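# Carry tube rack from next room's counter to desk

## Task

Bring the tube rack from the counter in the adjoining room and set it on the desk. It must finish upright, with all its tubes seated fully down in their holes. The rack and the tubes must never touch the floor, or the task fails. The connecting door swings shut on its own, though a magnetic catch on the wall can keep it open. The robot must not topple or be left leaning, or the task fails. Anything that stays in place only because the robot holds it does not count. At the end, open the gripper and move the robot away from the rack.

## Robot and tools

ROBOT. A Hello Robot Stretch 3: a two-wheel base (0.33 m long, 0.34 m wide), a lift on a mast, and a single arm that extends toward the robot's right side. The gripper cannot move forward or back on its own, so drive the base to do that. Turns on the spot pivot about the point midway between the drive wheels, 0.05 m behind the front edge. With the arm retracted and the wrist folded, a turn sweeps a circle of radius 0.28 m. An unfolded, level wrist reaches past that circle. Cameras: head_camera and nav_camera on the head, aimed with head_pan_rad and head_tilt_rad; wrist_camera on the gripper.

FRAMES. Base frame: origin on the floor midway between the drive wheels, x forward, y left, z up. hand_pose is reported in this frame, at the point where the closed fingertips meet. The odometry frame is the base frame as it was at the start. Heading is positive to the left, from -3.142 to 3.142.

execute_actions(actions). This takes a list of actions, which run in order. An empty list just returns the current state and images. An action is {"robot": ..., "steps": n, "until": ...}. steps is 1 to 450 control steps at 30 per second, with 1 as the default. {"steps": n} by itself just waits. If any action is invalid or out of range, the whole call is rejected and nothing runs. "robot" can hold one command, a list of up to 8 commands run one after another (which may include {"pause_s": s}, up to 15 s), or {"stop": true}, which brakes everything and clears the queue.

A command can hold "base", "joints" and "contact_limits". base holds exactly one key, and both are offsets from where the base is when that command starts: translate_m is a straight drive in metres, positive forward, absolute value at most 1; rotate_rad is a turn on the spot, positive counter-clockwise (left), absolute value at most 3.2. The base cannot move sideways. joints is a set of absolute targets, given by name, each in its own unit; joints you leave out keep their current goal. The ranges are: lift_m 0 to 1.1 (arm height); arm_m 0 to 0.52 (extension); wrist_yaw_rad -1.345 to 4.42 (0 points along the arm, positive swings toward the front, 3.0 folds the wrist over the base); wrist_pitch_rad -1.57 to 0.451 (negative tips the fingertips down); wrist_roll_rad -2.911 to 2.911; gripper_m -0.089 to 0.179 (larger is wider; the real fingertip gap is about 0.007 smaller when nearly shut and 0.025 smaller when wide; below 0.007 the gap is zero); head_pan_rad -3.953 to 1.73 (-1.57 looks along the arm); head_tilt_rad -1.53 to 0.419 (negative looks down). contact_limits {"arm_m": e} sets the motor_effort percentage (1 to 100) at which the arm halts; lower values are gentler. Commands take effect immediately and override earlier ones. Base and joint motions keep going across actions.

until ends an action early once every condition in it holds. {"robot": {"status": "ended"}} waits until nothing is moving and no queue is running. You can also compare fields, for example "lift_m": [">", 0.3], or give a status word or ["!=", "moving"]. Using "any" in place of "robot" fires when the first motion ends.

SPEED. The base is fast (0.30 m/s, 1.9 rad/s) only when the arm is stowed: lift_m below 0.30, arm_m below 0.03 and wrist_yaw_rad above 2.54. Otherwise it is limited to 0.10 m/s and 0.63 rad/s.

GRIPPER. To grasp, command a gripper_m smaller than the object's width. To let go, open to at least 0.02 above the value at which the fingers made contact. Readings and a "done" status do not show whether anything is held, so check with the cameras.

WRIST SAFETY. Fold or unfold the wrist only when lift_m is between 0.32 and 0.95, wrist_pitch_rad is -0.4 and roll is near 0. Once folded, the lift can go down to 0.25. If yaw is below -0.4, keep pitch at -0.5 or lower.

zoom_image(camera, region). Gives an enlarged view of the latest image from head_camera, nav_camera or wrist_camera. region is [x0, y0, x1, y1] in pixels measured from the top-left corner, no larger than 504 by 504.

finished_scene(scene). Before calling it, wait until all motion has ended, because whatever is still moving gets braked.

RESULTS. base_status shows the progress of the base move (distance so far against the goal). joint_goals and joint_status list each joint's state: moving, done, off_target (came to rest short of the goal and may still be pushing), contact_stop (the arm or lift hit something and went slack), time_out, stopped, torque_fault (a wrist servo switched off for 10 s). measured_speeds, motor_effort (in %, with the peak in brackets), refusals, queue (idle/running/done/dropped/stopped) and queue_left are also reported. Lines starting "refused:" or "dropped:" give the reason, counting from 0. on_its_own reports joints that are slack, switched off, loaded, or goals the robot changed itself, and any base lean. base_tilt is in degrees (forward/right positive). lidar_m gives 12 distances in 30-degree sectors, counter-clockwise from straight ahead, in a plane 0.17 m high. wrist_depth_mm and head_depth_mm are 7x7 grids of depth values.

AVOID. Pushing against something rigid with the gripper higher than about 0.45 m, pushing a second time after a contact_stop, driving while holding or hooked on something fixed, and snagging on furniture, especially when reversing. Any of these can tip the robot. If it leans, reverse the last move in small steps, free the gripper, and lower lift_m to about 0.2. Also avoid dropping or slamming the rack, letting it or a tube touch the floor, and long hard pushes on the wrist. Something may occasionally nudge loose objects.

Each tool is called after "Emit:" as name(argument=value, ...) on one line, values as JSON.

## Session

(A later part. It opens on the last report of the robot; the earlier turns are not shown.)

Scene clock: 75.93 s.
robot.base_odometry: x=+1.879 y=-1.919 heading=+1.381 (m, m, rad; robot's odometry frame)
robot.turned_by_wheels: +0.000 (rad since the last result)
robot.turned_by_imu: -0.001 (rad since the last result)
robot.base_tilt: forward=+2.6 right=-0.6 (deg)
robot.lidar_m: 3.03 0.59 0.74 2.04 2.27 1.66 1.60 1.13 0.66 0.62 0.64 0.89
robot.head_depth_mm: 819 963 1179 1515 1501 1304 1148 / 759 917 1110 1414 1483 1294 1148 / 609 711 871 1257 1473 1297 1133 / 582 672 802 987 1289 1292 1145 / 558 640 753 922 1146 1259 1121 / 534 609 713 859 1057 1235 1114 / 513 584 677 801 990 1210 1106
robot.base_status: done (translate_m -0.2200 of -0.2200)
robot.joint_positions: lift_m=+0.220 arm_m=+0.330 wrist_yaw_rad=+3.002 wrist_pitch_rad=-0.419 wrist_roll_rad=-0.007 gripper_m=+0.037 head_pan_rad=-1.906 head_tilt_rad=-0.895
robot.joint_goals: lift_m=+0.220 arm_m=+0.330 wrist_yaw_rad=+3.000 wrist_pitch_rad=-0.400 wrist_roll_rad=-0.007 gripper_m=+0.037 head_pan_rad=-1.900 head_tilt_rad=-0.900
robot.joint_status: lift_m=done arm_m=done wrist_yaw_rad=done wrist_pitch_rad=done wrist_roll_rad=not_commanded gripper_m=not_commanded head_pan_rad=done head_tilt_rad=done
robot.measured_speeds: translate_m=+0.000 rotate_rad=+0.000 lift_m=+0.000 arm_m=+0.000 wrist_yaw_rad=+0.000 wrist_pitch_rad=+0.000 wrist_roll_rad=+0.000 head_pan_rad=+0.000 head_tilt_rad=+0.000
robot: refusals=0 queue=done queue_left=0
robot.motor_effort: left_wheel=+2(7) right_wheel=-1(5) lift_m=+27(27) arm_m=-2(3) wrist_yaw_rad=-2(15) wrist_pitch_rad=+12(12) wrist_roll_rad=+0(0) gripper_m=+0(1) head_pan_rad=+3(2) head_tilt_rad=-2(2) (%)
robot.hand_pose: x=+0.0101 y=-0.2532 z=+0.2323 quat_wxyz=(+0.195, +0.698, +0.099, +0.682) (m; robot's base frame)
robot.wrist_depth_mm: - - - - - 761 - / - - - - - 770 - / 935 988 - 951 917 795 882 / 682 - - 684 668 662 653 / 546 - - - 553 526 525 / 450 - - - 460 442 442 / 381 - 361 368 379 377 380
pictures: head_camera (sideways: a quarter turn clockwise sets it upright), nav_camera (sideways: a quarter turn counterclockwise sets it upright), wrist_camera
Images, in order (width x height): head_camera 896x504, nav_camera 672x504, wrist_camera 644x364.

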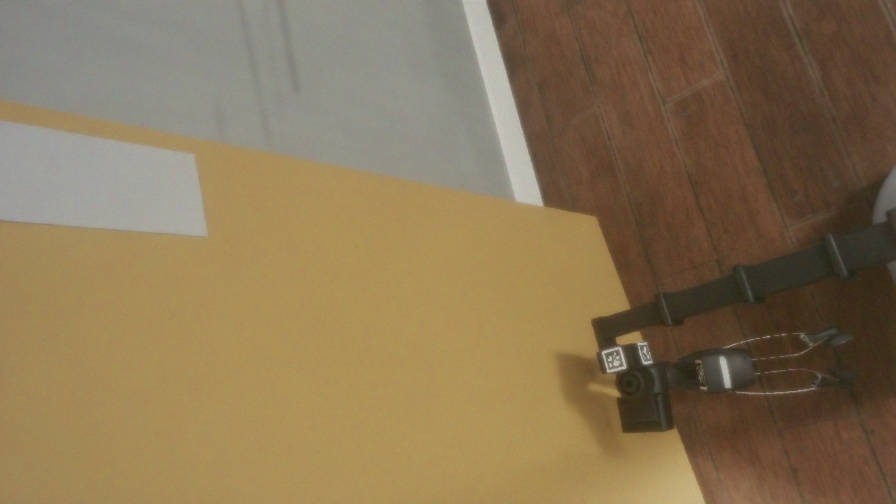

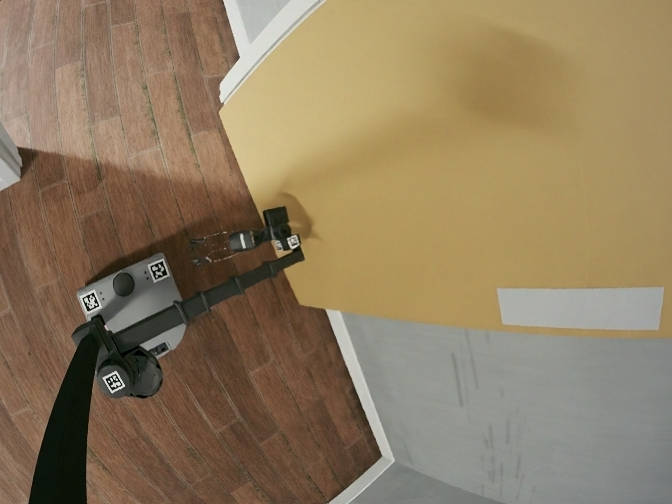

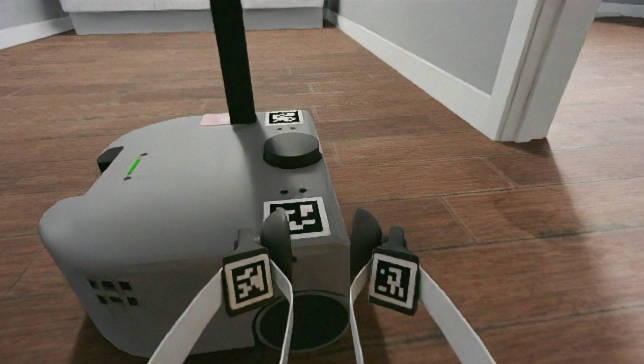

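Emit:
execute_actions(actions=[{"robot":[{"joints":{"arm_m":0.0,"head_pan_rad":1.57,"head_tilt_rad":-0.25}},{"base":{"translate_m":-0.3}}],"steps":300,"until":{"robot":{"status":"ended"}}}])

Scene clock: 84.47 s.
robot.base_odometry: x=+1.823 y=-2.214 heading=+1.381 (m, m, rad; robot's odometry frame)
robot.turned_by_wheels: +0.000 (rad since the last result)
robot.turned_by_imu: -0.004 (rad since the last result)
robot.base_tilt: forward=+2.6 right=-0.5 (deg)
robot.lidar_m: 3.01 0.86 1.17 2.35 1.85 1.35 1.30 1.13 0.82 0.65 0.66 0.86
robot.head_depth_mm: 2186 2162 2087 2078 2042 2026 1699 / 2697 2809 2914 2612 2585 2273 1722 / 2695 2818 2897 2448 2504 2238 1686 / 2681 2776 2902 2390 2465 2252 1670 / 2666 2760 2904 2406 2458 2190 1658 / 2652 2790 2887 2380 2447 2170 1668 / 2664 2719 2874 2360 2458 2182 1650
robot.base_status: done (translate_m -0.3000 of -0.3000)
robot.joint_positions: lift_m=+0.220 arm_m=+0.000 wrist_yaw_rad=+3.001 wrist_pitch_rad=-0.419 wrist_roll_rad=-0.007 gripper_m=+0.037 head_pan_rad=+1.563 head_tilt_rad=-0.261
robot.joint_goals: lift_m=+0.220 arm_m=+0.000 wrist_yaw_rad=+3.000 wrist_pitch_rad=-0.400 wrist_roll_rad=-0.007 gripper_m=+0.037 head_pan_rad=+1.570 head_tilt_rad=-0.250
robot.joint_status: lift_m=done arm_m=done wrist_yaw_rad=done wrist_pitch_rad=done wrist_roll_rad=not_commanded gripper_m=not_commanded head_pan_rad=done head_tilt_rad=done
robot.measured_speeds: translate_m=+0.000 rotate_rad=+0.000 lift_m=+0.000 arm_m=+0.000 wrist_yaw_rad=+0.000 wrist_pitch_rad=+0.000 wrist_roll_rad=+0.000 head_pan_rad=+0.000 head_tilt_rad=+0.000
robot: refusals=0 queue=done queue_left=0
robot.motor_effort: left_wheel=+1(11) right_wheel=+0(6) lift_m=+27(27) arm_m=-2(1) wrist_yaw_rad=-1(2) wrist_pitch_rad=+12(12) wrist_roll_rad=+0(0) gripper_m=+0(0) head_pan_rad=+3(37) head_tilt_rad=+4(28) (%)
robot.hand_pose: x=+0.0102 y=+0.0767 z=+0.2323 quat_wxyz=(+0.196, +0.698, +0.099, +0.682) (m; robot's base frame)
robot.wrist_depth_mm: - - - - - - 876 / - - - - - - 892 / 925 879 901 901 907 884 843 / 693 680 662 677 681 670 664 / 545 543 - 562 556 535 528 / 461 - - - 460 442 446 / - - - - 376 376 379
pictures: head_camera (sideways: a quarter turn clockwise sets it upright), nav_camera (sideways: a quarter turn counterclockwise sets it upright), wrist_camera
Images, in order (width x height): head_camera 896x504, nav_camera 672x504, wrist_camera 644x364.

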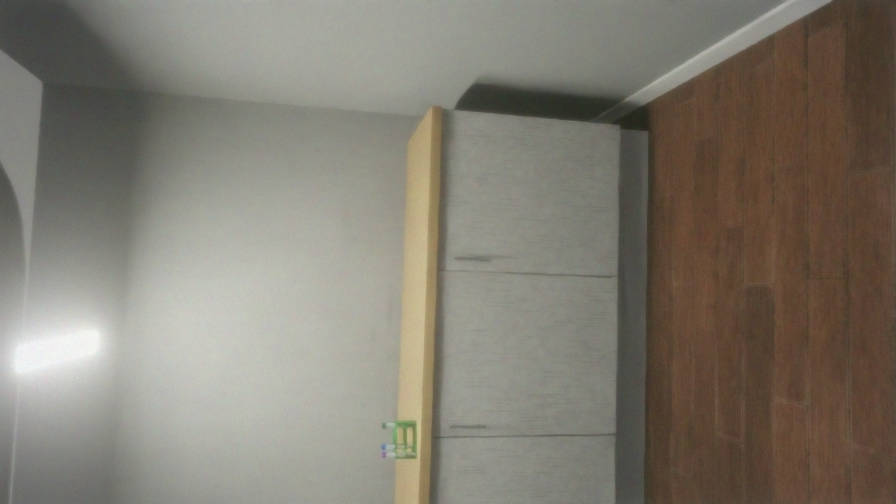

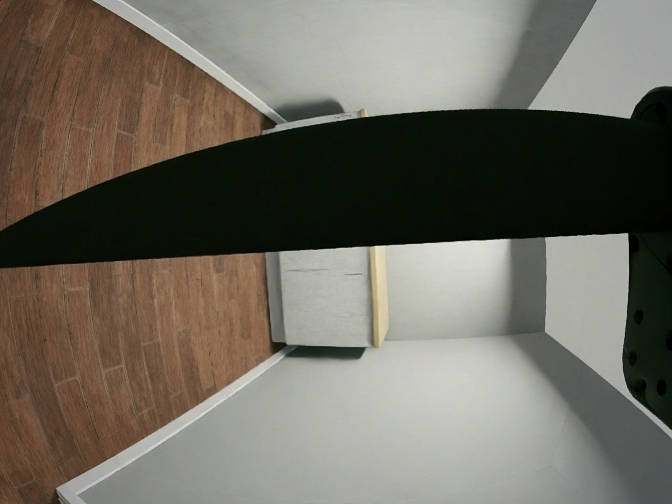

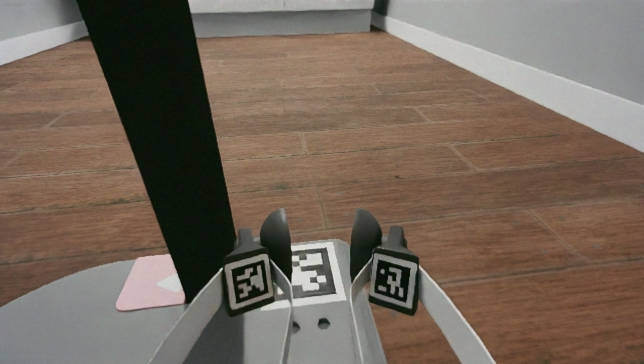

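Emit:
execute_actions(actions=[{"robot":[{"base":{"rotate_rad":1.85},"joints":{"head_pan_rad":-0.6,"head_tilt_rad":-0.4}},{"base":{"translate_m":1.0}},{"base":{"translate_m":0.8}},{"base":{"rotate_rad":1.29},"joints":{"head_pan_rad":-1.4}},{"base":{"translate_m":0.2},"joints":{"lift_m":0.5,"gripper_m":0.179}}],"steps":450,"until":{"robot":{"status":"ended"}}},{"steps":200,"until":{"robot":{"status":"ended"}}}])

Scene clock: 107.70 s.
robot.base_odometry: x=-0.008 y=-2.571 heading=-1.762 (m, m, rad; robot's odometry frame)
robot.turned_by_wheels: +3.140 (rad since the last result)
robot.turned_by_imu: +3.146 (rad since the last result)
robot.base_tilt: forward=+2.4 right=-0.5 (deg)
robot.lidar_m: 0.63 0.65 0.88 2.30 2.45 1.56 1.50 0.91 0.65 0.63 0.65 0.66
robot.head_depth_mm: 1025 1092 1154 1197 718 678 743 / 1037 1106 1166 1210 709 693 752 / 1044 1117 1183 1204 766 706 768 / 1062 1124 1207 1188 760 717 779 / 1077 1144 1211 1161 750 729 790 / 1090 1153 1231 1146 744 743 805 / 1101 1172 1254 1303 737 754 822
robot.base_status: done (translate_m +0.2000 of +0.2000)
robot.joint_positions: lift_m=+0.500 arm_m=+0.000 wrist_yaw_rad=+3.001 wrist_pitch_rad=-0.419 wrist_roll_rad=-0.007 gripper_m=+0.179 head_pan_rad=-1.393 head_tilt_rad=-0.396
robot.joint_goals: lift_m=+0.500 arm_m=+0.000 wrist_yaw_rad=+3.000 wrist_pitch_rad=-0.400 wrist_roll_rad=-0.007 gripper_m=+0.179 head_pan_rad=-1.400 head_tilt_rad=-0.400
robot.joint_status: lift_m=done arm_m=done wrist_yaw_rad=done wrist_pitch_rad=done wrist_roll_rad=not_commanded gripper_m=done head_pan_rad=done head_tilt_rad=done
robot.measured_speeds: translate_m=+0.000 rotate_rad=+0.000 lift_m=+0.000 arm_m=+0.000 wrist_yaw_rad=+0.000 wrist_pitch_rad=+0.000 wrist_roll_rad=+0.000 head_pan_rad=+0.000 head_tilt_rad=+0.000
robot: refusals=0 queue=done queue_left=0
robot.motor_effort: left_wheel=-4(13) right_wheel=+2(8) lift_m=+30(33) arm_m=-2(2) wrist_yaw_rad=+0(1) wrist_pitch_rad=+12(12) wrist_roll_rad=+0(0) gripper_m=+0(86) head_pan_rad=-3(36) head_tilt_rad=-1(13) (%)
robot.hand_pose: x=+0.0103 y=+0.0767 z=+0.5122 quat_wxyz=(+0.196, +0.698, +0.099, +0.682) (m; robot's base frame)
robot.wrist_depth_mm: - - - - - 906 645 / - - - - - 920 652 / - - - - - 934 662 / - - - - - 937 687 / - 989 967 969 992 913 683 / 849 807 789 793 768 810 649 / 683 688 703 673 687 676 659
pictures: head_camera (sideways: a quarter turn clockwise sets it upright), nav_camera (sideways: a quarter turn counterclockwise sets it upright), wrist_camera
Images, in order (width x height): head_camera 896x504, nav_camera 672x504, wrist_camera 644x364.

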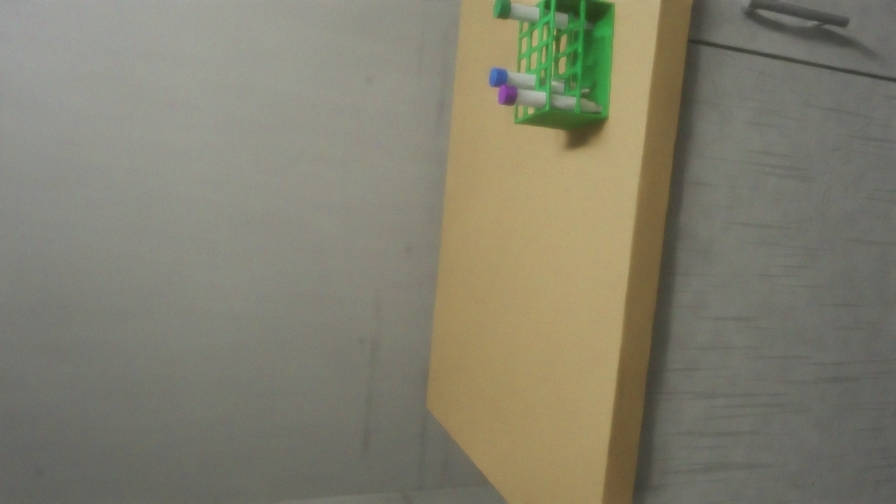

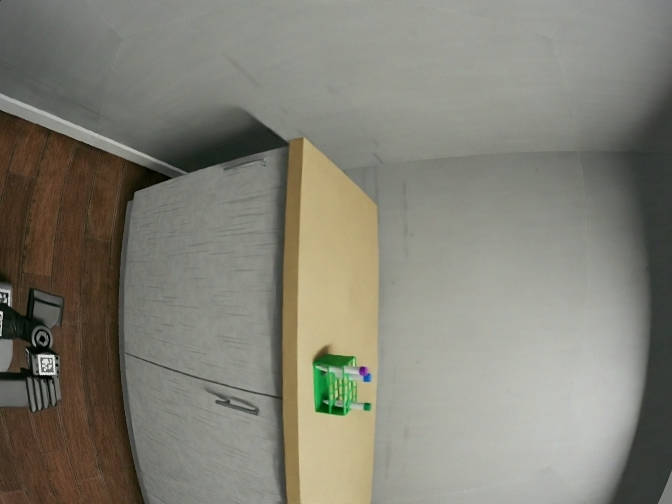

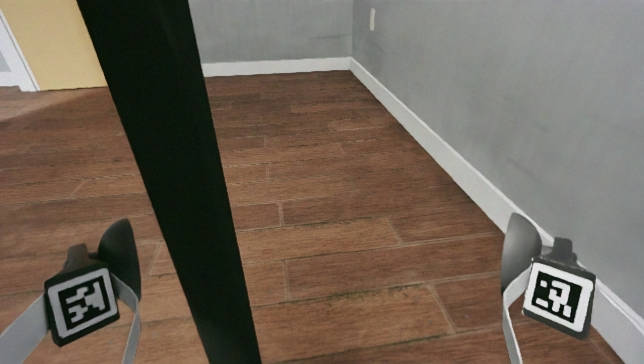

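Emit:
execute_actions(actions=[{"robot":[{"base":{"translate_m":-0.12},"joints":{"lift_m":0.93,"head_pan_rad":-1.57,"head_tilt_rad":-0.55}},{"joints":{"wrist_yaw_rad":0.0}},{"joints":{"wrist_pitch_rad":-0.15}}],"steps":450,"until":{"robot":{"status":"ended"}}}])

Scene clock: 119.00 s.
robot.base_odometry: x=+0.015 y=-2.453 heading=-1.762 (m, m, rad; robot's odometry frame)
robot.turned_by_wheels: +0.000 (rad since the last result)
robot.turned_by_imu: -0.003 (rad since the last result)
robot.base_tilt: forward=+2.4 right=-0.6 (deg)
robot.lidar_m: 0.75 0.77 1.04 2.43 1.97 1.44 1.38 0.91 0.66 0.63 0.65 0.78
robot.head_depth_mm: 1051 1143 1215 865 753 819 - / 1055 1137 1213 851 734 819 - / 1043 1131 1208 842 733 - - / 1040 1128 1199 744 729 - - / 1028 1120 1197 736 731 823 969 / 1033 1115 1176 811 718 824 951 / 1021 1111 1173 801 727 819 941
robot.base_status: done (translate_m -0.1200 of -0.1200)
robot.joint_positions: lift_m=+0.930 arm_m=+0.000 wrist_yaw_rad=+0.002 wrist_pitch_rad=-0.174 wrist_roll_rad=-0.007 gripper_m=+0.179 head_pan_rad=-1.563 head_tilt_rad=-0.543
robot.joint_goals: lift_m=+0.930 arm_m=+0.000 wrist_yaw_rad=+0.000 wrist_pitch_rad=-0.150 wrist_roll_rad=-0.007 gripper_m=+0.179 head_pan_rad=-1.570 head_tilt_rad=-0.550
robot.joint_status: lift_m=done arm_m=done wrist_yaw_rad=done wrist_pitch_rad=done wrist_roll_rad=not_commanded gripper_m=done head_pan_rad=done head_tilt_rad=done
robot.measured_speeds: translate_m=+0.000 rotate_rad=+0.000 lift_m=+0.000 arm_m=+0.000 wrist_yaw_rad=+0.000 wrist_pitch_rad=+0.000 wrist_roll_rad=+0.000 head_pan_rad=+0.000 head_tilt_rad=+0.000
robot: refusals=0 queue=done queue_left=0
robot.motor_effort: left_wheel=-4(11) right_wheel=+2(4) lift_m=+30(32) arm_m=-2(2) wrist_yaw_rad=-2(1) wrist_pitch_rad=+15(12) wrist_roll_rad=+0(0) gripper_m=+1(0) head_pan_rad=-3(17) head_tilt_rad=-3(12) (%)
robot.hand_pose: x=-0.0210 y=-0.3935 z=+1.0005 quat_wxyz=(+0.707, +0.062, -0.702, -0.061) (m; robot's base frame)
robot.wrist_depth_mm: 881 922 945 921 940 946 931 / 957 973 992 979 - 984 - / 958 - - 947 - - - / 595 586 590 491 572 575 568 / 407 404 411 413 418 415 421 / 449 448 449 457 458 456 460 / 489 480 480 486 486 494 500
pictures: head_camera (sideways: a quarter turn clockwise sets it upright), nav_camera (sideways: a quarter turn counterclockwise sets it upright), wrist_camera
Images, in order (width x height): head_camera 896x504, nav_camera 672x504, wrist_camera 644x364.

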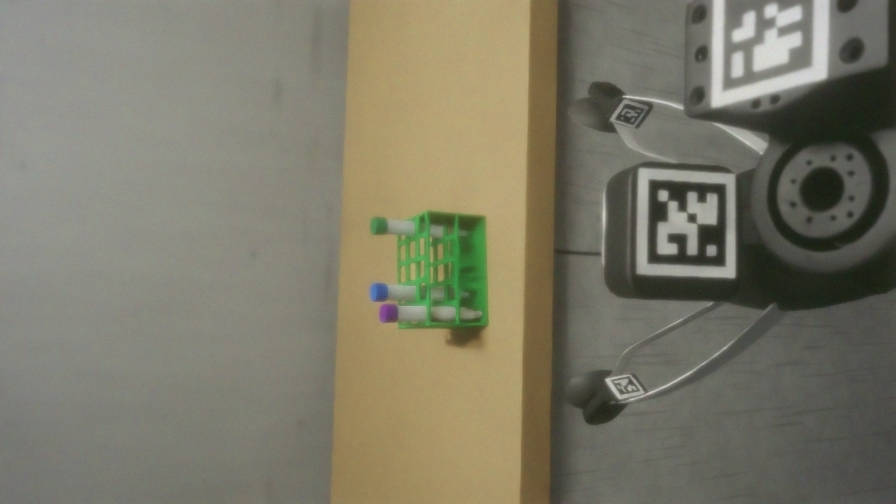

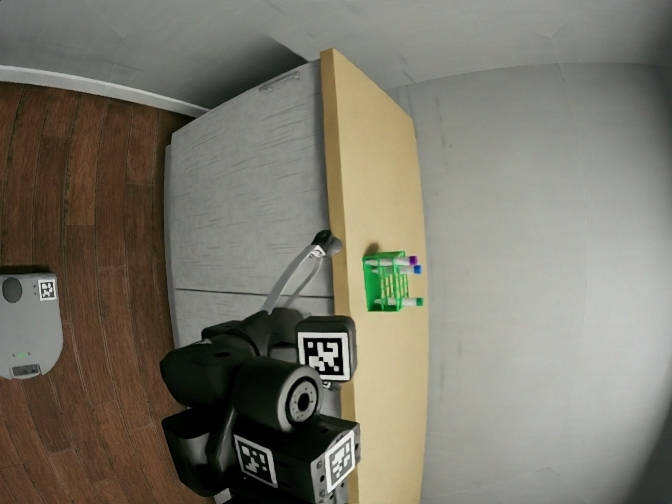

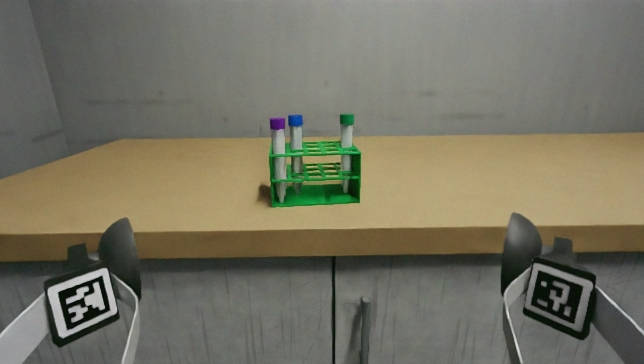

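Emit:
execute_actions(actions=[{"robot":[{"base":{"translate_m":0.007},"joints":{"lift_m":0.875,"wrist_pitch_rad":-0.14}},{"joints":{"arm_m":0.17}}],"steps":450,"until":{"robot":{"status":"ended"}}}])

Scene clock: 127.47 s.
robot.base_odometry: x=+0.013 y=-2.460 heading=-1.762 (m, m, rad; robot's odometry frame)
robot.turned_by_wheels: +0.000 (rad since the last result)
robot.turned_by_imu: -0.002 (rad since the last result)
robot.base_tilt: forward=+2.5 right=-0.5 (deg)
robot.lidar_m: 0.74 0.77 1.03 2.42 1.98 1.44 1.38 0.91 0.66 0.63 0.65 0.77
robot.head_depth_mm: 1049 1146 1224 858 707 - - / 1046 1135 1213 855 - - 986 / 1042 1138 1205 840 - - 975 / 1039 1119 1201 744 - - 970 / 1035 1124 1200 774 736 834 957 / 1027 1123 1180 801 729 826 957 / 1027 1113 1167 798 723 820 939
robot.base_status: done (translate_m +0.0070 of +0.0070)
robot.joint_positions: lift_m=+0.875 arm_m=+0.170 wrist_yaw_rad=+0.000 wrist_pitch_rad=-0.162 wrist_roll_rad=-0.007 gripper_m=+0.179 head_pan_rad=-1.563 head_tilt_rad=-0.543
robot.joint_goals: lift_m=+0.875 arm_m=+0.170 wrist_yaw_rad=+0.000 wrist_pitch_rad=-0.140 wrist_roll_rad=-0.007 gripper_m=+0.179 head_pan_rad=-1.570 head_tilt_rad=-0.550
robot.joint_status: lift_m=done arm_m=done wrist_yaw_rad=done wrist_pitch_rad=done wrist_roll_rad=not_commanded gripper_m=done head_pan_rad=done head_tilt_rad=done
robot.measured_speeds: translate_m=+0.000 rotate_rad=+0.000 lift_m=+0.000 arm_m=+0.000 wrist_yaw_rad=+0.000 wrist_pitch_rad=+0.000 wrist_roll_rad=+0.000 head_pan_rad=+0.000 head_tilt_rad=+0.000
robot: refusals=0 queue=done queue_left=0
robot.motor_effort: left_wheel=-4(8) right_wheel=+2(6) lift_m=+22(31) arm_m=+3(2) wrist_yaw_rad=+0(2) wrist_pitch_rad=+14(19) wrist_roll_rad=+0(0) gripper_m=+0(0) head_pan_rad=-3(3) head_tilt_rad=-2(3) (%)
robot.hand_pose: x=-0.0214 y=-0.5636 z=+0.9487 quat_wxyz=(+0.707, +0.058, -0.702, -0.057) (m; robot's base frame)
robot.wrist_depth_mm: 776 771 773 775 783 806 775 / 803 807 789 801 812 831 822 / 847 844 693 329 812 815 798 / 423 422 346 334 370 407 403 / 281 280 277 276 277 294 271 / - 222 223 224 225 226 228 / 264 260 261 264 266 267 273
pictures: head_camera (sideways: a quarter turn clockwise sets it upright), nav_camera (sideways: a quarter turn counterclockwise sets it upright), wrist_camera
Images, in order (width x height): head_camera 896x504, nav_camera 672x504, wrist_camera 644x364.

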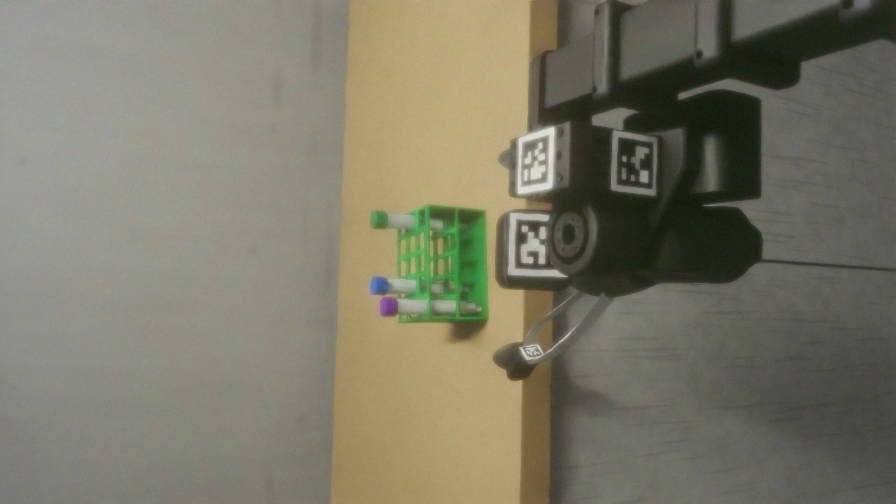

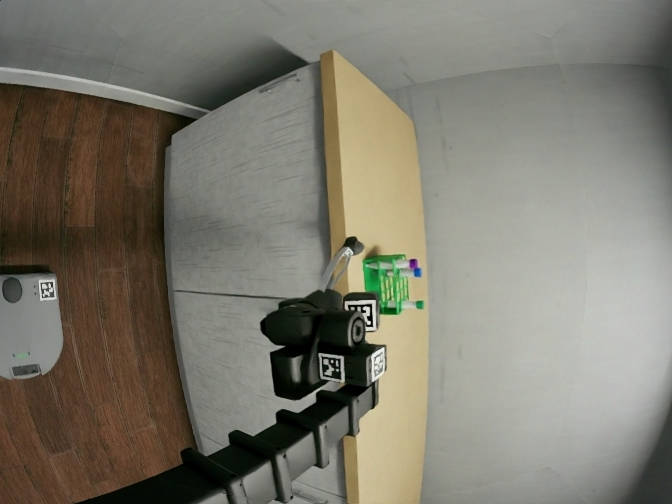

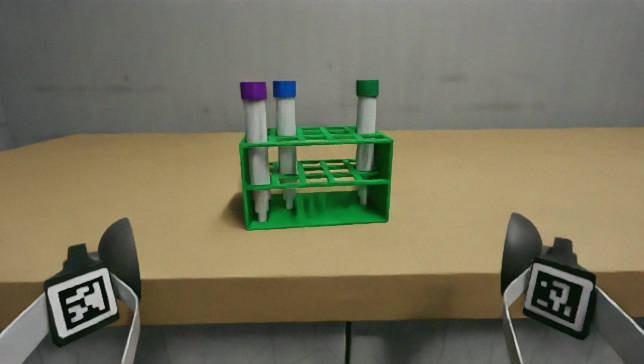

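Emit:
zoom_image(camera="head_camera", region=[350,190,510,350])

Emit:
zoom_image(camera="wrist_camera", region=[220,65,420,245])

Region (350, 190, 510, 350) of head_camera's 896x504 image, scaled by 3.150, with more detail than that image has.

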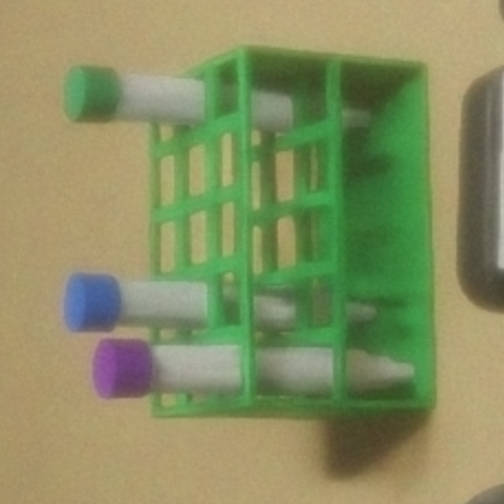

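Region (220, 65, 420, 245) of wrist_camera's 644x364 image, scaled by 2.520; it fills the top 454 rows of this view, and the rest is white.

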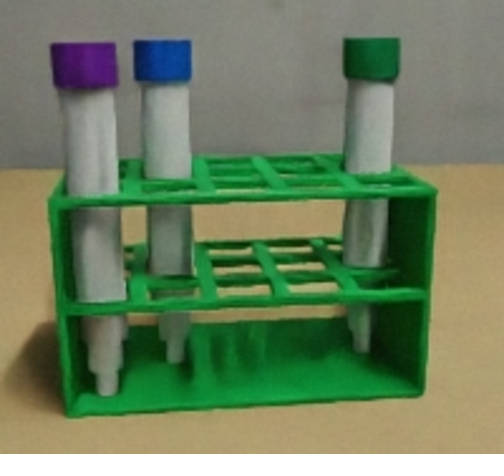

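Emit:
execute_actions(actions=[{"robot":[{"base":{"translate_m":-0.022},"joints":{"wrist_yaw_rad":0.1,"lift_m":0.87}},{"joints":{"arm_m":0.27}}],"steps":450,"until":{"robot":{"status":"ended"}}}])

Scene clock: 144.80 s.
robot.base_odometry: x=+0.018 y=-2.439 heading=-1.762 (m, m, rad; robot's odometry frame)
robot.turned_by_wheels: +0.000 (rad since the last result)
robot.turned_by_imu: -0.002 (rad since the last result)
robot.base_tilt: forward=+2.4 right=-0.5 (deg)
robot.lidar_m: 0.76 0.79 1.06 2.42 1.95 1.42 1.36 0.91 0.66 0.63 0.65 0.80
robot.head_depth_mm: 1050 1144 1215 868 727 - - / 1048 1131 1211 899 - 867 988 / 1037 1130 1208 941 - 848 977 / 1028 1124 1206 875 - 837 973 / 1034 1118 1194 732 734 837 958 / 1030 1122 1182 807 728 826 956 / 1026 1118 1174 796 727 818 948
robot.base_status: done (translate_m -0.0220 of -0.0220)
robot.joint_positions: lift_m=+0.870 arm_m=+0.270 wrist_yaw_rad=+0.099 wrist_pitch_rad=-0.162 wrist_roll_rad=-0.007 gripper_m=+0.179 head_pan_rad=-1.563 head_tilt_rad=-0.543
robot.joint_goals: lift_m=+0.870 arm_m=+0.270 wrist_yaw_rad=+0.100 wrist_pitch_rad=-0.140 wrist_roll_rad=-0.007 gripper_m=+0.179 head_pan_rad=-1.570 head_tilt_rad=-0.550
robot.joint_status: lift_m=done arm_m=done wrist_yaw_rad=done wrist_pitch_rad=done wrist_roll_rad=not_commanded gripper_m=done head_pan_rad=done head_tilt_rad=done
robot.measured_speeds: translate_m=+0.000 rotate_rad=+0.000 lift_m=+0.000 arm_m=+0.000 wrist_yaw_rad=+0.000 wrist_pitch_rad=+0.000 wrist_roll_rad=+0.000 head_pan_rad=+0.000 head_tilt_rad=+0.000
robot: refusals=0 queue=done queue_left=0
robot.motor_effort: left_wheel=-4(10) right_wheel=+2(3) lift_m=+22(22) arm_m=+3(2) wrist_yaw_rad=+1(4) wrist_pitch_rad=+14(14) wrist_roll_rad=+0(0) gripper_m=+0(0) head_pan_rad=-3(3) head_tilt_rad=-2(2) (%)
robot.hand_pose: x=+0.0032 y=-0.6624 z=+0.9437 quat_wxyz=(+0.709, +0.093, -0.698, -0.022) (m; robot's base frame)
robot.wrist_depth_mm: 738 730 699 666 661 643 633 / 776 744 707 707 702 684 670 / 783 767 199 727 553 707 699 / 404 399 183 213 211 392 385 / 271 269 203 226 217 277 259 / - 200 195 193 192 197 203 / 154 159 159 159 158 157 152
pictures: head_camera (sideways: a quarter turn clockwise sets it upright), nav_camera (sideways: a quarter turn counterclockwise sets it upright), wrist_camera
Images, in order (width x height): head_camera 896x504, nav_camera 672x504, wrist_camera 644x364.

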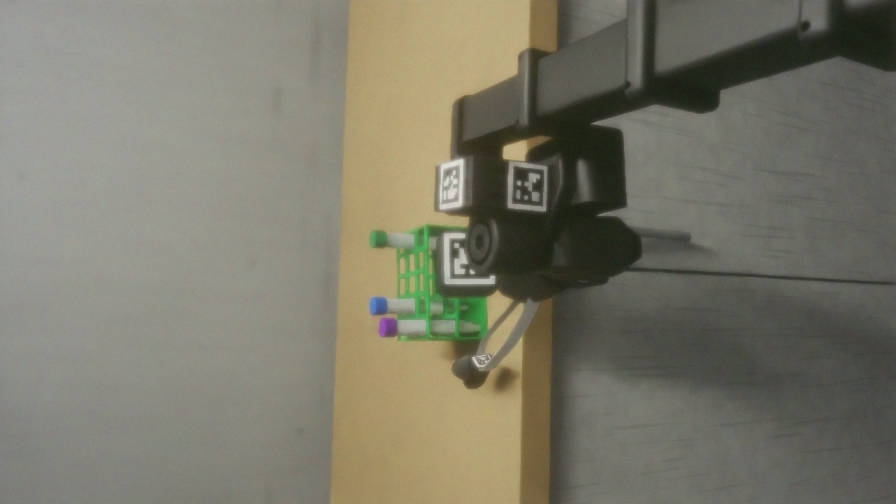

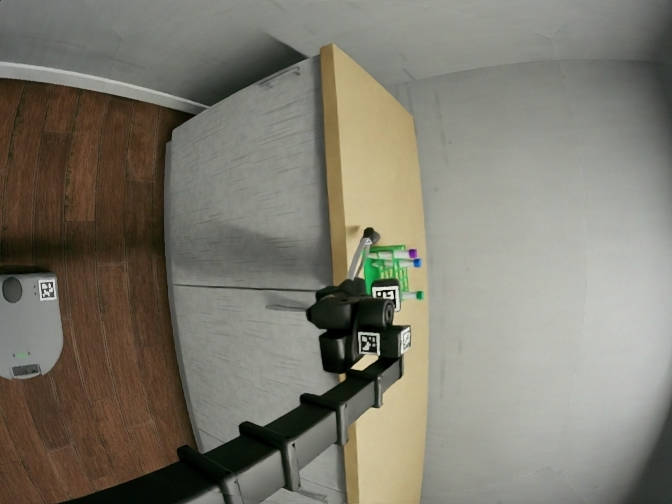

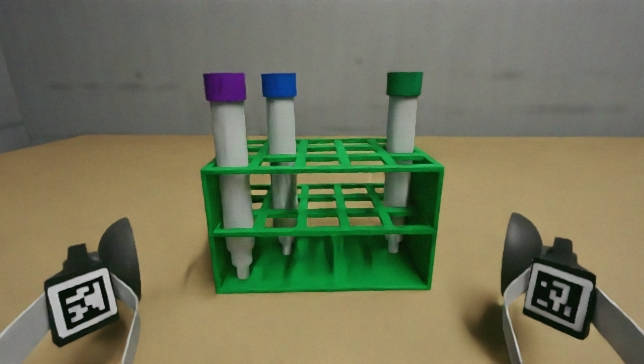

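Emit:
execute_actions(actions=[{"robot":[{"joints":{"arm_m":0.315}},{"joints":{"gripper_m":0.09}},{"pause_s":0.5},{"joints":{"lift_m":0.95,"wrist_pitch_rad":-0.11}}],"steps":450,"until":{"robot":{"status":"ended"}}}])

Scene clock: 157.97 s.
robot.base_odometry: x=+0.018 y=-2.439 heading=-1.762 (m, m, rad; robot's odometry frame)
robot.turned_by_wheels: +0.000 (rad since the last result)
robot.turned_by_imu: -0.002 (rad since the last result)
robot.base_tilt: forward=+2.3 right=-0.5 (deg)
robot.lidar_m: 0.76 0.79 1.06 2.43 1.95 1.42 1.36 0.91 0.66 0.63 0.65 0.80
robot.head_depth_mm: 1048 1133 1219 - - 852 992 / 1047 1139 1231 766 752 849 983 / 1040 1141 1211 - 746 843 974 / 1040 1124 1203 - 741 838 970 / 1033 1120 1101 773 735 833 961 / 1027 1123 1177 807 733 824 949 / 1022 1115 1171 801 725 825 948
robot.base_status: done (translate_m -0.0220 of -0.0220)
robot.joint_positions: lift_m=+0.950 arm_m=+0.315 wrist_yaw_rad=+0.100 wrist_pitch_rad=-0.144 wrist_roll_rad=-0.007 gripper_m=+0.091 head_pan_rad=-1.563 head_tilt_rad=-0.543
robot.joint_goals: lift_m=+0.950 arm_m=+0.315 wrist_yaw_rad=+0.100 wrist_pitch_rad=-0.110 wrist_roll_rad=-0.007 gripper_m=+0.090 head_pan_rad=-1.570 head_tilt_rad=-0.550
robot.joint_status: lift_m=done arm_m=done wrist_yaw_rad=done wrist_pitch_rad=done wrist_roll_rad=not_commanded gripper_m=done head_pan_rad=done head_tilt_rad=done
robot.measured_speeds: translate_m=+0.000 rotate_rad=+0.000 lift_m=+0.000 arm_m=+0.000 wrist_yaw_rad=+0.000 wrist_pitch_rad=+0.000 wrist_roll_rad=+0.000 head_pan_rad=+0.000 head_tilt_rad=+0.000
robot: refusals=0 queue=done queue_left=0
robot.motor_effort: left_wheel=-3(4) right_wheel=+2(2) lift_m=+31(32) arm_m=+3(7) wrist_yaw_rad=-1(0) wrist_pitch_rad=+21(22) wrist_roll_rad=+0(0) gripper_m=-18(92) head_pan_rad=-3(3) head_tilt_rad=-3(2) (%)
robot.hand_pose: x=+0.0035 y=-0.7086 z=+1.0279 quat_wxyz=(+0.710, +0.086, -0.699, -0.015) (m; robot's base frame)
robot.wrist_depth_mm: 700 661 666 649 630 609 590 / 701 705 675 674 647 635 632 / 761 758 151 686 674 675 653 / 758 705 132 159 155 697 666 / 468 431 156 189 164 434 455 / 347 - 144 175 166 - 339 / 279 262 150 154 159 264 269
pictures: head_camera (sideways: a quarter turn clockwise sets it upright), nav_camera (sideways: a quarter turn counterclockwise sets it upright), wrist_camera
Images, in order (width x height): head_camera 896x504, nav_camera 672x504, wrist_camera 644x364.

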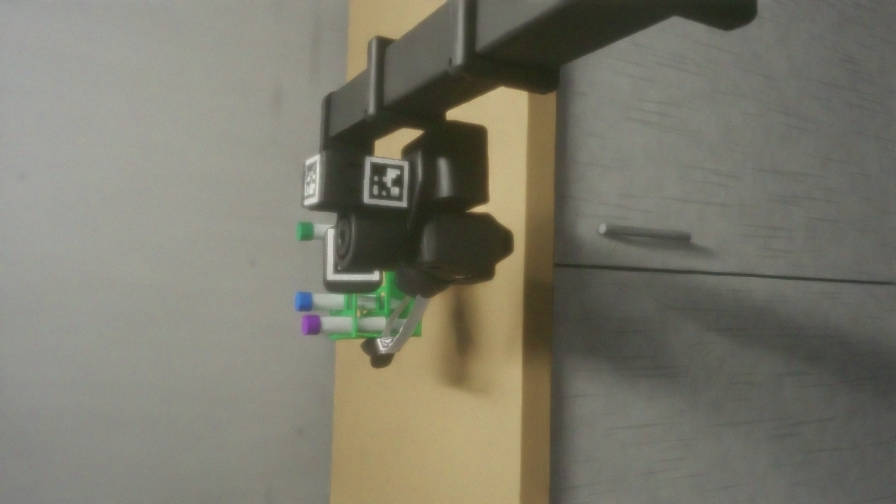

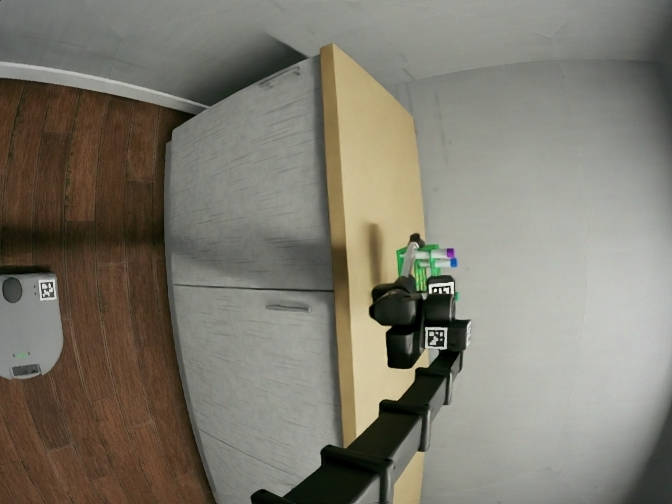

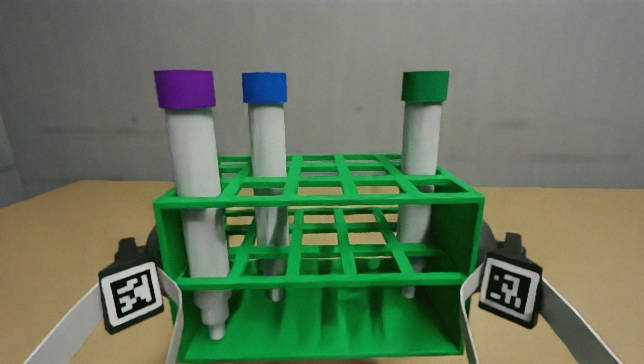

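Emit:
execute_actions(actions=[{"robot":[{"joints":{"arm_m":0.02}},{"joints":{"wrist_yaw_rad":1.9,"head_pan_rad":0,"head_tilt_rad":-0.6},"base":{"rotate_rad":1.873}},{"base":{"translate_m":1.0}},{"base":{"translate_m":0.895}},{"base":{"rotate_rad":1.27}}],"steps":450,"until":{"robot":{"status":"ended"}}},{"steps":450,"until":{"robot":{"status":"ended"}}},{"steps":200,"until":{"robot":{"status":"ended"}}}])

Scene clock: 199.67 s.
robot.base_odometry: x=+1.901 y=-2.230 heading=+1.380 (m, m, rad; robot's odometry frame)
robot.turned_by_wheels: +3.143 (rad since the last result)
robot.turned_by_imu: +3.150 (rad since the last result)
robot.base_tilt: forward=+2.5 right=-0.5 (deg)
robot.lidar_m: 2.51 0.92 1.17 2.44 1.86 1.34 1.28 1.04 0.74 0.56 0.57 0.73
robot.head_depth_mm: 1762 1763 1742 1742 1722 295 296 / 2437 2392 2397 2322 1970 346 292 / 2998 3208 3387 2568 1930 1578 - / 2995 3264 3492 2537 1913 1577 - / 2936 3283 3497 2513 1895 1514 1266 / 2929 3211 3434 2496 1881 1497 1260 / 2967 3223 3376 2489 1868 1459 1252
robot.base_status: done (rotate_rad +1.2698 of +1.2700)
robot.joint_positions: lift_m=+0.950 arm_m=+0.020 wrist_yaw_rad=+1.899 wrist_pitch_rad=-0.144 wrist_roll_rad=-0.007 gripper_m=+0.091 head_pan_rad=-0.007 head_tilt_rad=-0.593
robot.joint_goals: lift_m=+0.950 arm_m=+0.020 wrist_yaw_rad=+1.900 wrist_pitch_rad=-0.110 wrist_roll_rad=-0.007 gripper_m=+0.090 head_pan_rad=+0.000 head_tilt_rad=-0.600
robot.joint_status: lift_m=done arm_m=done wrist_yaw_rad=done wrist_pitch_rad=done wrist_roll_rad=not_commanded gripper_m=done head_pan_rad=done head_tilt_rad=done
robot.measured_speeds: translate_m=+0.000 rotate_rad=+0.000 lift_m=+0.000 arm_m=+0.000 wrist_yaw_rad=+0.000 wrist_pitch_rad=+0.000 wrist_roll_rad=+0.000 head_pan_rad=+0.000 head_tilt_rad=+0.000
robot: refusals=0 queue=done queue_left=0
robot.motor_effort: left_wheel=-4(11) right_wheel=+2(6) lift_m=+31(31) arm_m=-2(4) wrist_yaw_rad=+1(5) wrist_pitch_rad=+20(21) wrist_roll_rad=+0(0) gripper_m=-18(19) head_pan_rad=+3(36) head_tilt_rad=-3(7) (%)
robot.hand_pose: x=+0.2155 y=-0.0847 z=+1.0279 quat_wxyz=(+0.454, +0.601, -0.367, +0.546) (m; robot's base frame)
robot.wrist_depth_mm: - 905 877 - - - - / - 957 861 - - - - / - - 151 - - - - / - - 134 160 157 - - / - - 156 189 165 - 814 / - - 147 175 167 - 702 / - - 151 154 160 - 647
pictures: head_camera (sideways: a quarter turn clockwise sets it upright), nav_camera (sideways: a quarter turn counterclockwise sets it upright), wrist_camera
Images, in order (width x height): head_camera 896x504, nav_camera 672x504, wrist_camera 644x364.

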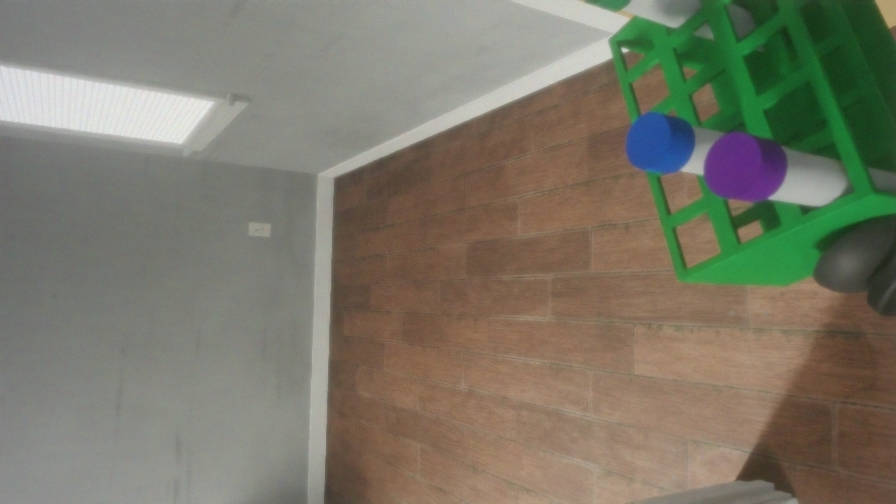

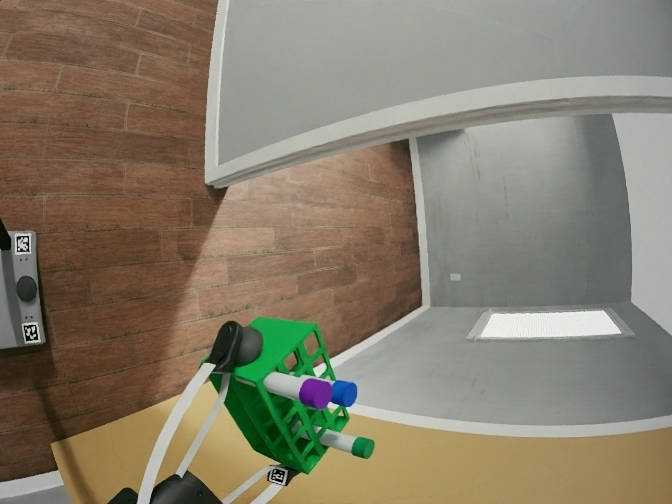

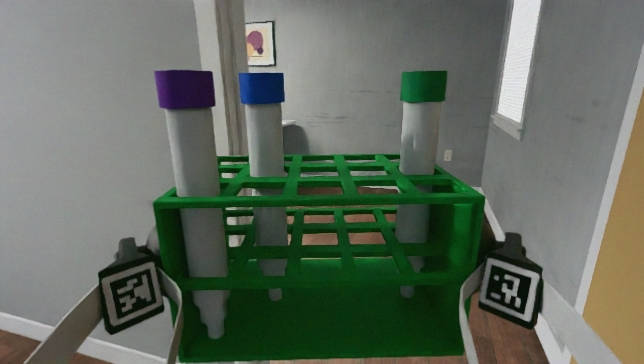

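Emit:
execute_actions(actions=[{"robot":{"base":{"translate_m":0.5},"joints":{"head_tilt_rad":-1.2}},"steps":250,"until":{"robot":{"status":"ended"}}}])

Scene clock: 208.50 s.
robot.base_odometry: x=+1.996 y=-1.739 heading=+1.380 (m, m, rad; robot's odometry frame)
robot.turned_by_wheels: +0.000 (rad since the last result)
robot.turned_by_imu: +0.000 (rad since the last result)
robot.base_tilt: forward=+2.4 right=-0.6 (deg)
robot.lidar_m: 2.48 0.54 0.51 1.25 2.53 1.86 1.78 1.01 0.55 0.52 0.53 0.97
robot.head_depth_mm: 1792 1676 304 1418 1270 1195 1119 / 1994 1838 321 1386 1303 1203 1113 / 1974 1788 - 1370 1287 1196 1121 / 1969 1732 1506 1380 1282 1195 - / 1933 1722 1553 1391 1282 1184 - / 1915 1692 1544 1398 1272 1180 - / 1906 1677 1515 1387 1250 1170 1097
robot.base_status: done (translate_m +0.5000 of +0.5000)
robot.joint_positions: lift_m=+0.950 arm_m=+0.020 wrist_yaw_rad=+1.899 wrist_pitch_rad=-0.144 wrist_roll_rad=-0.007 gripper_m=+0.091 head_pan_rad=-0.007 head_tilt_rad=-1.185
robot.joint_goals: lift_m=+0.950 arm_m=+0.020 wrist_yaw_rad=+1.900 wrist_pitch_rad=-0.110 wrist_roll_rad=-0.007 gripper_m=+0.090 head_pan_rad=+0.000 head_tilt_rad=-1.200
robot.joint_status: lift_m=done arm_m=done wrist_yaw_rad=done wrist_pitch_rad=done wrist_roll_rad=not_commanded gripper_m=done head_pan_rad=done head_tilt_rad=done
robot.measured_speeds: translate_m=+0.000 rotate_rad=+0.000 lift_m=+0.000 arm_m=+0.000 wrist_yaw_rad=+0.000 wrist_pitch_rad=+0.000 wrist_roll_rad=+0.000 head_pan_rad=+0.000 head_tilt_rad=+0.000
robot: refusals=0 queue=done queue_left=0
robot.motor_effort: left_wheel=-5(7) right_wheel=+3(6) lift_m=+31(31) arm_m=-2(2) wrist_yaw_rad=+1(1) wrist_pitch_rad=+20(21) wrist_roll_rad=+0(0) gripper_m=-18(19) head_pan_rad=+3(3) head_tilt_rad=-5(29) (%)
robot.hand_pose: x=+0.2155 y=-0.0847 z=+1.0279 quat_wxyz=(+0.454, +0.601, -0.367, +0.546) (m; robot's base frame)
robot.wrist_depth_mm: 476 - - - - - - / 470 - - - - - - / 476 - 151 - - - - / 484 - 134 159 156 - - / 496 574 156 190 165 - - / 509 - 148 176 166 - - / 552 673 152 154 160 - 995
pictures: head_camera (sideways: a quarter turn clockwise sets it upright), nav_camera (sideways: a quarter turn counterclockwise sets it upright), wrist_camera
Images, in order (width x height): head_camera 896x504, nav_camera 672x504, wrist_camera 644x364.

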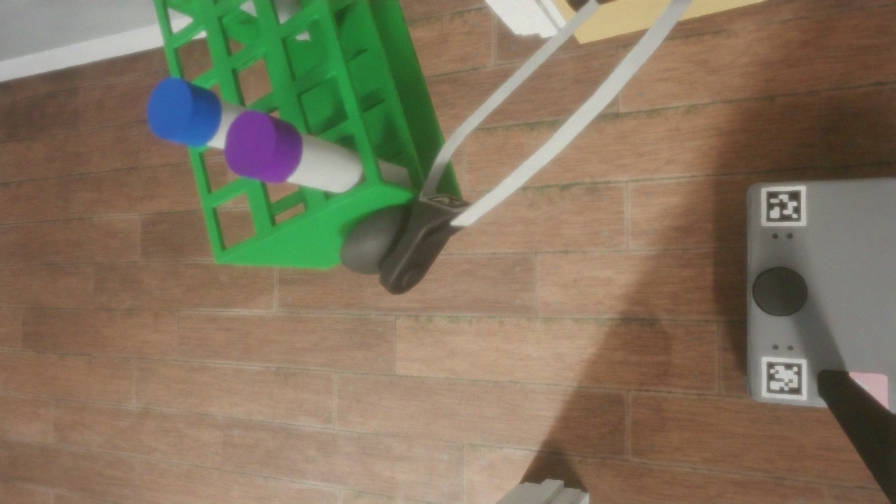

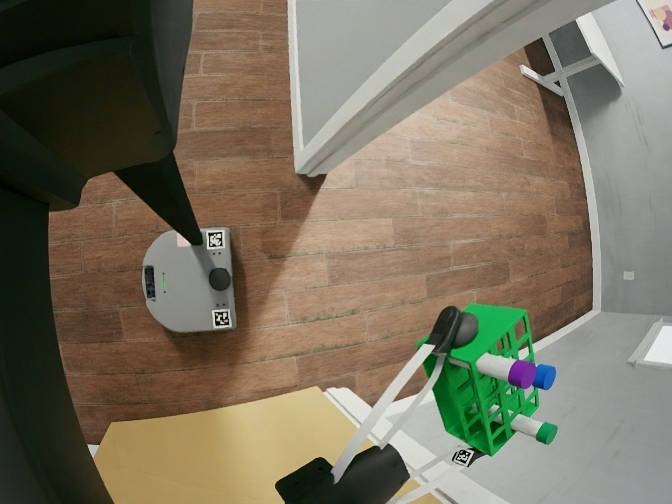

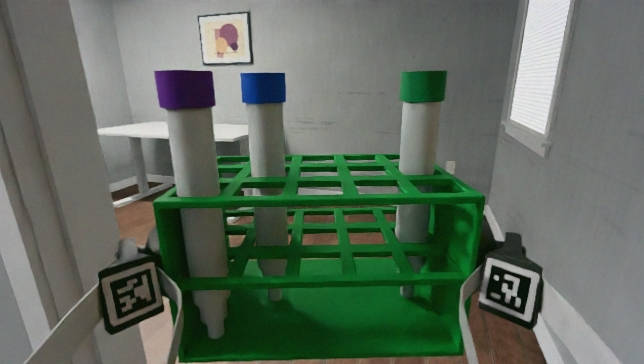

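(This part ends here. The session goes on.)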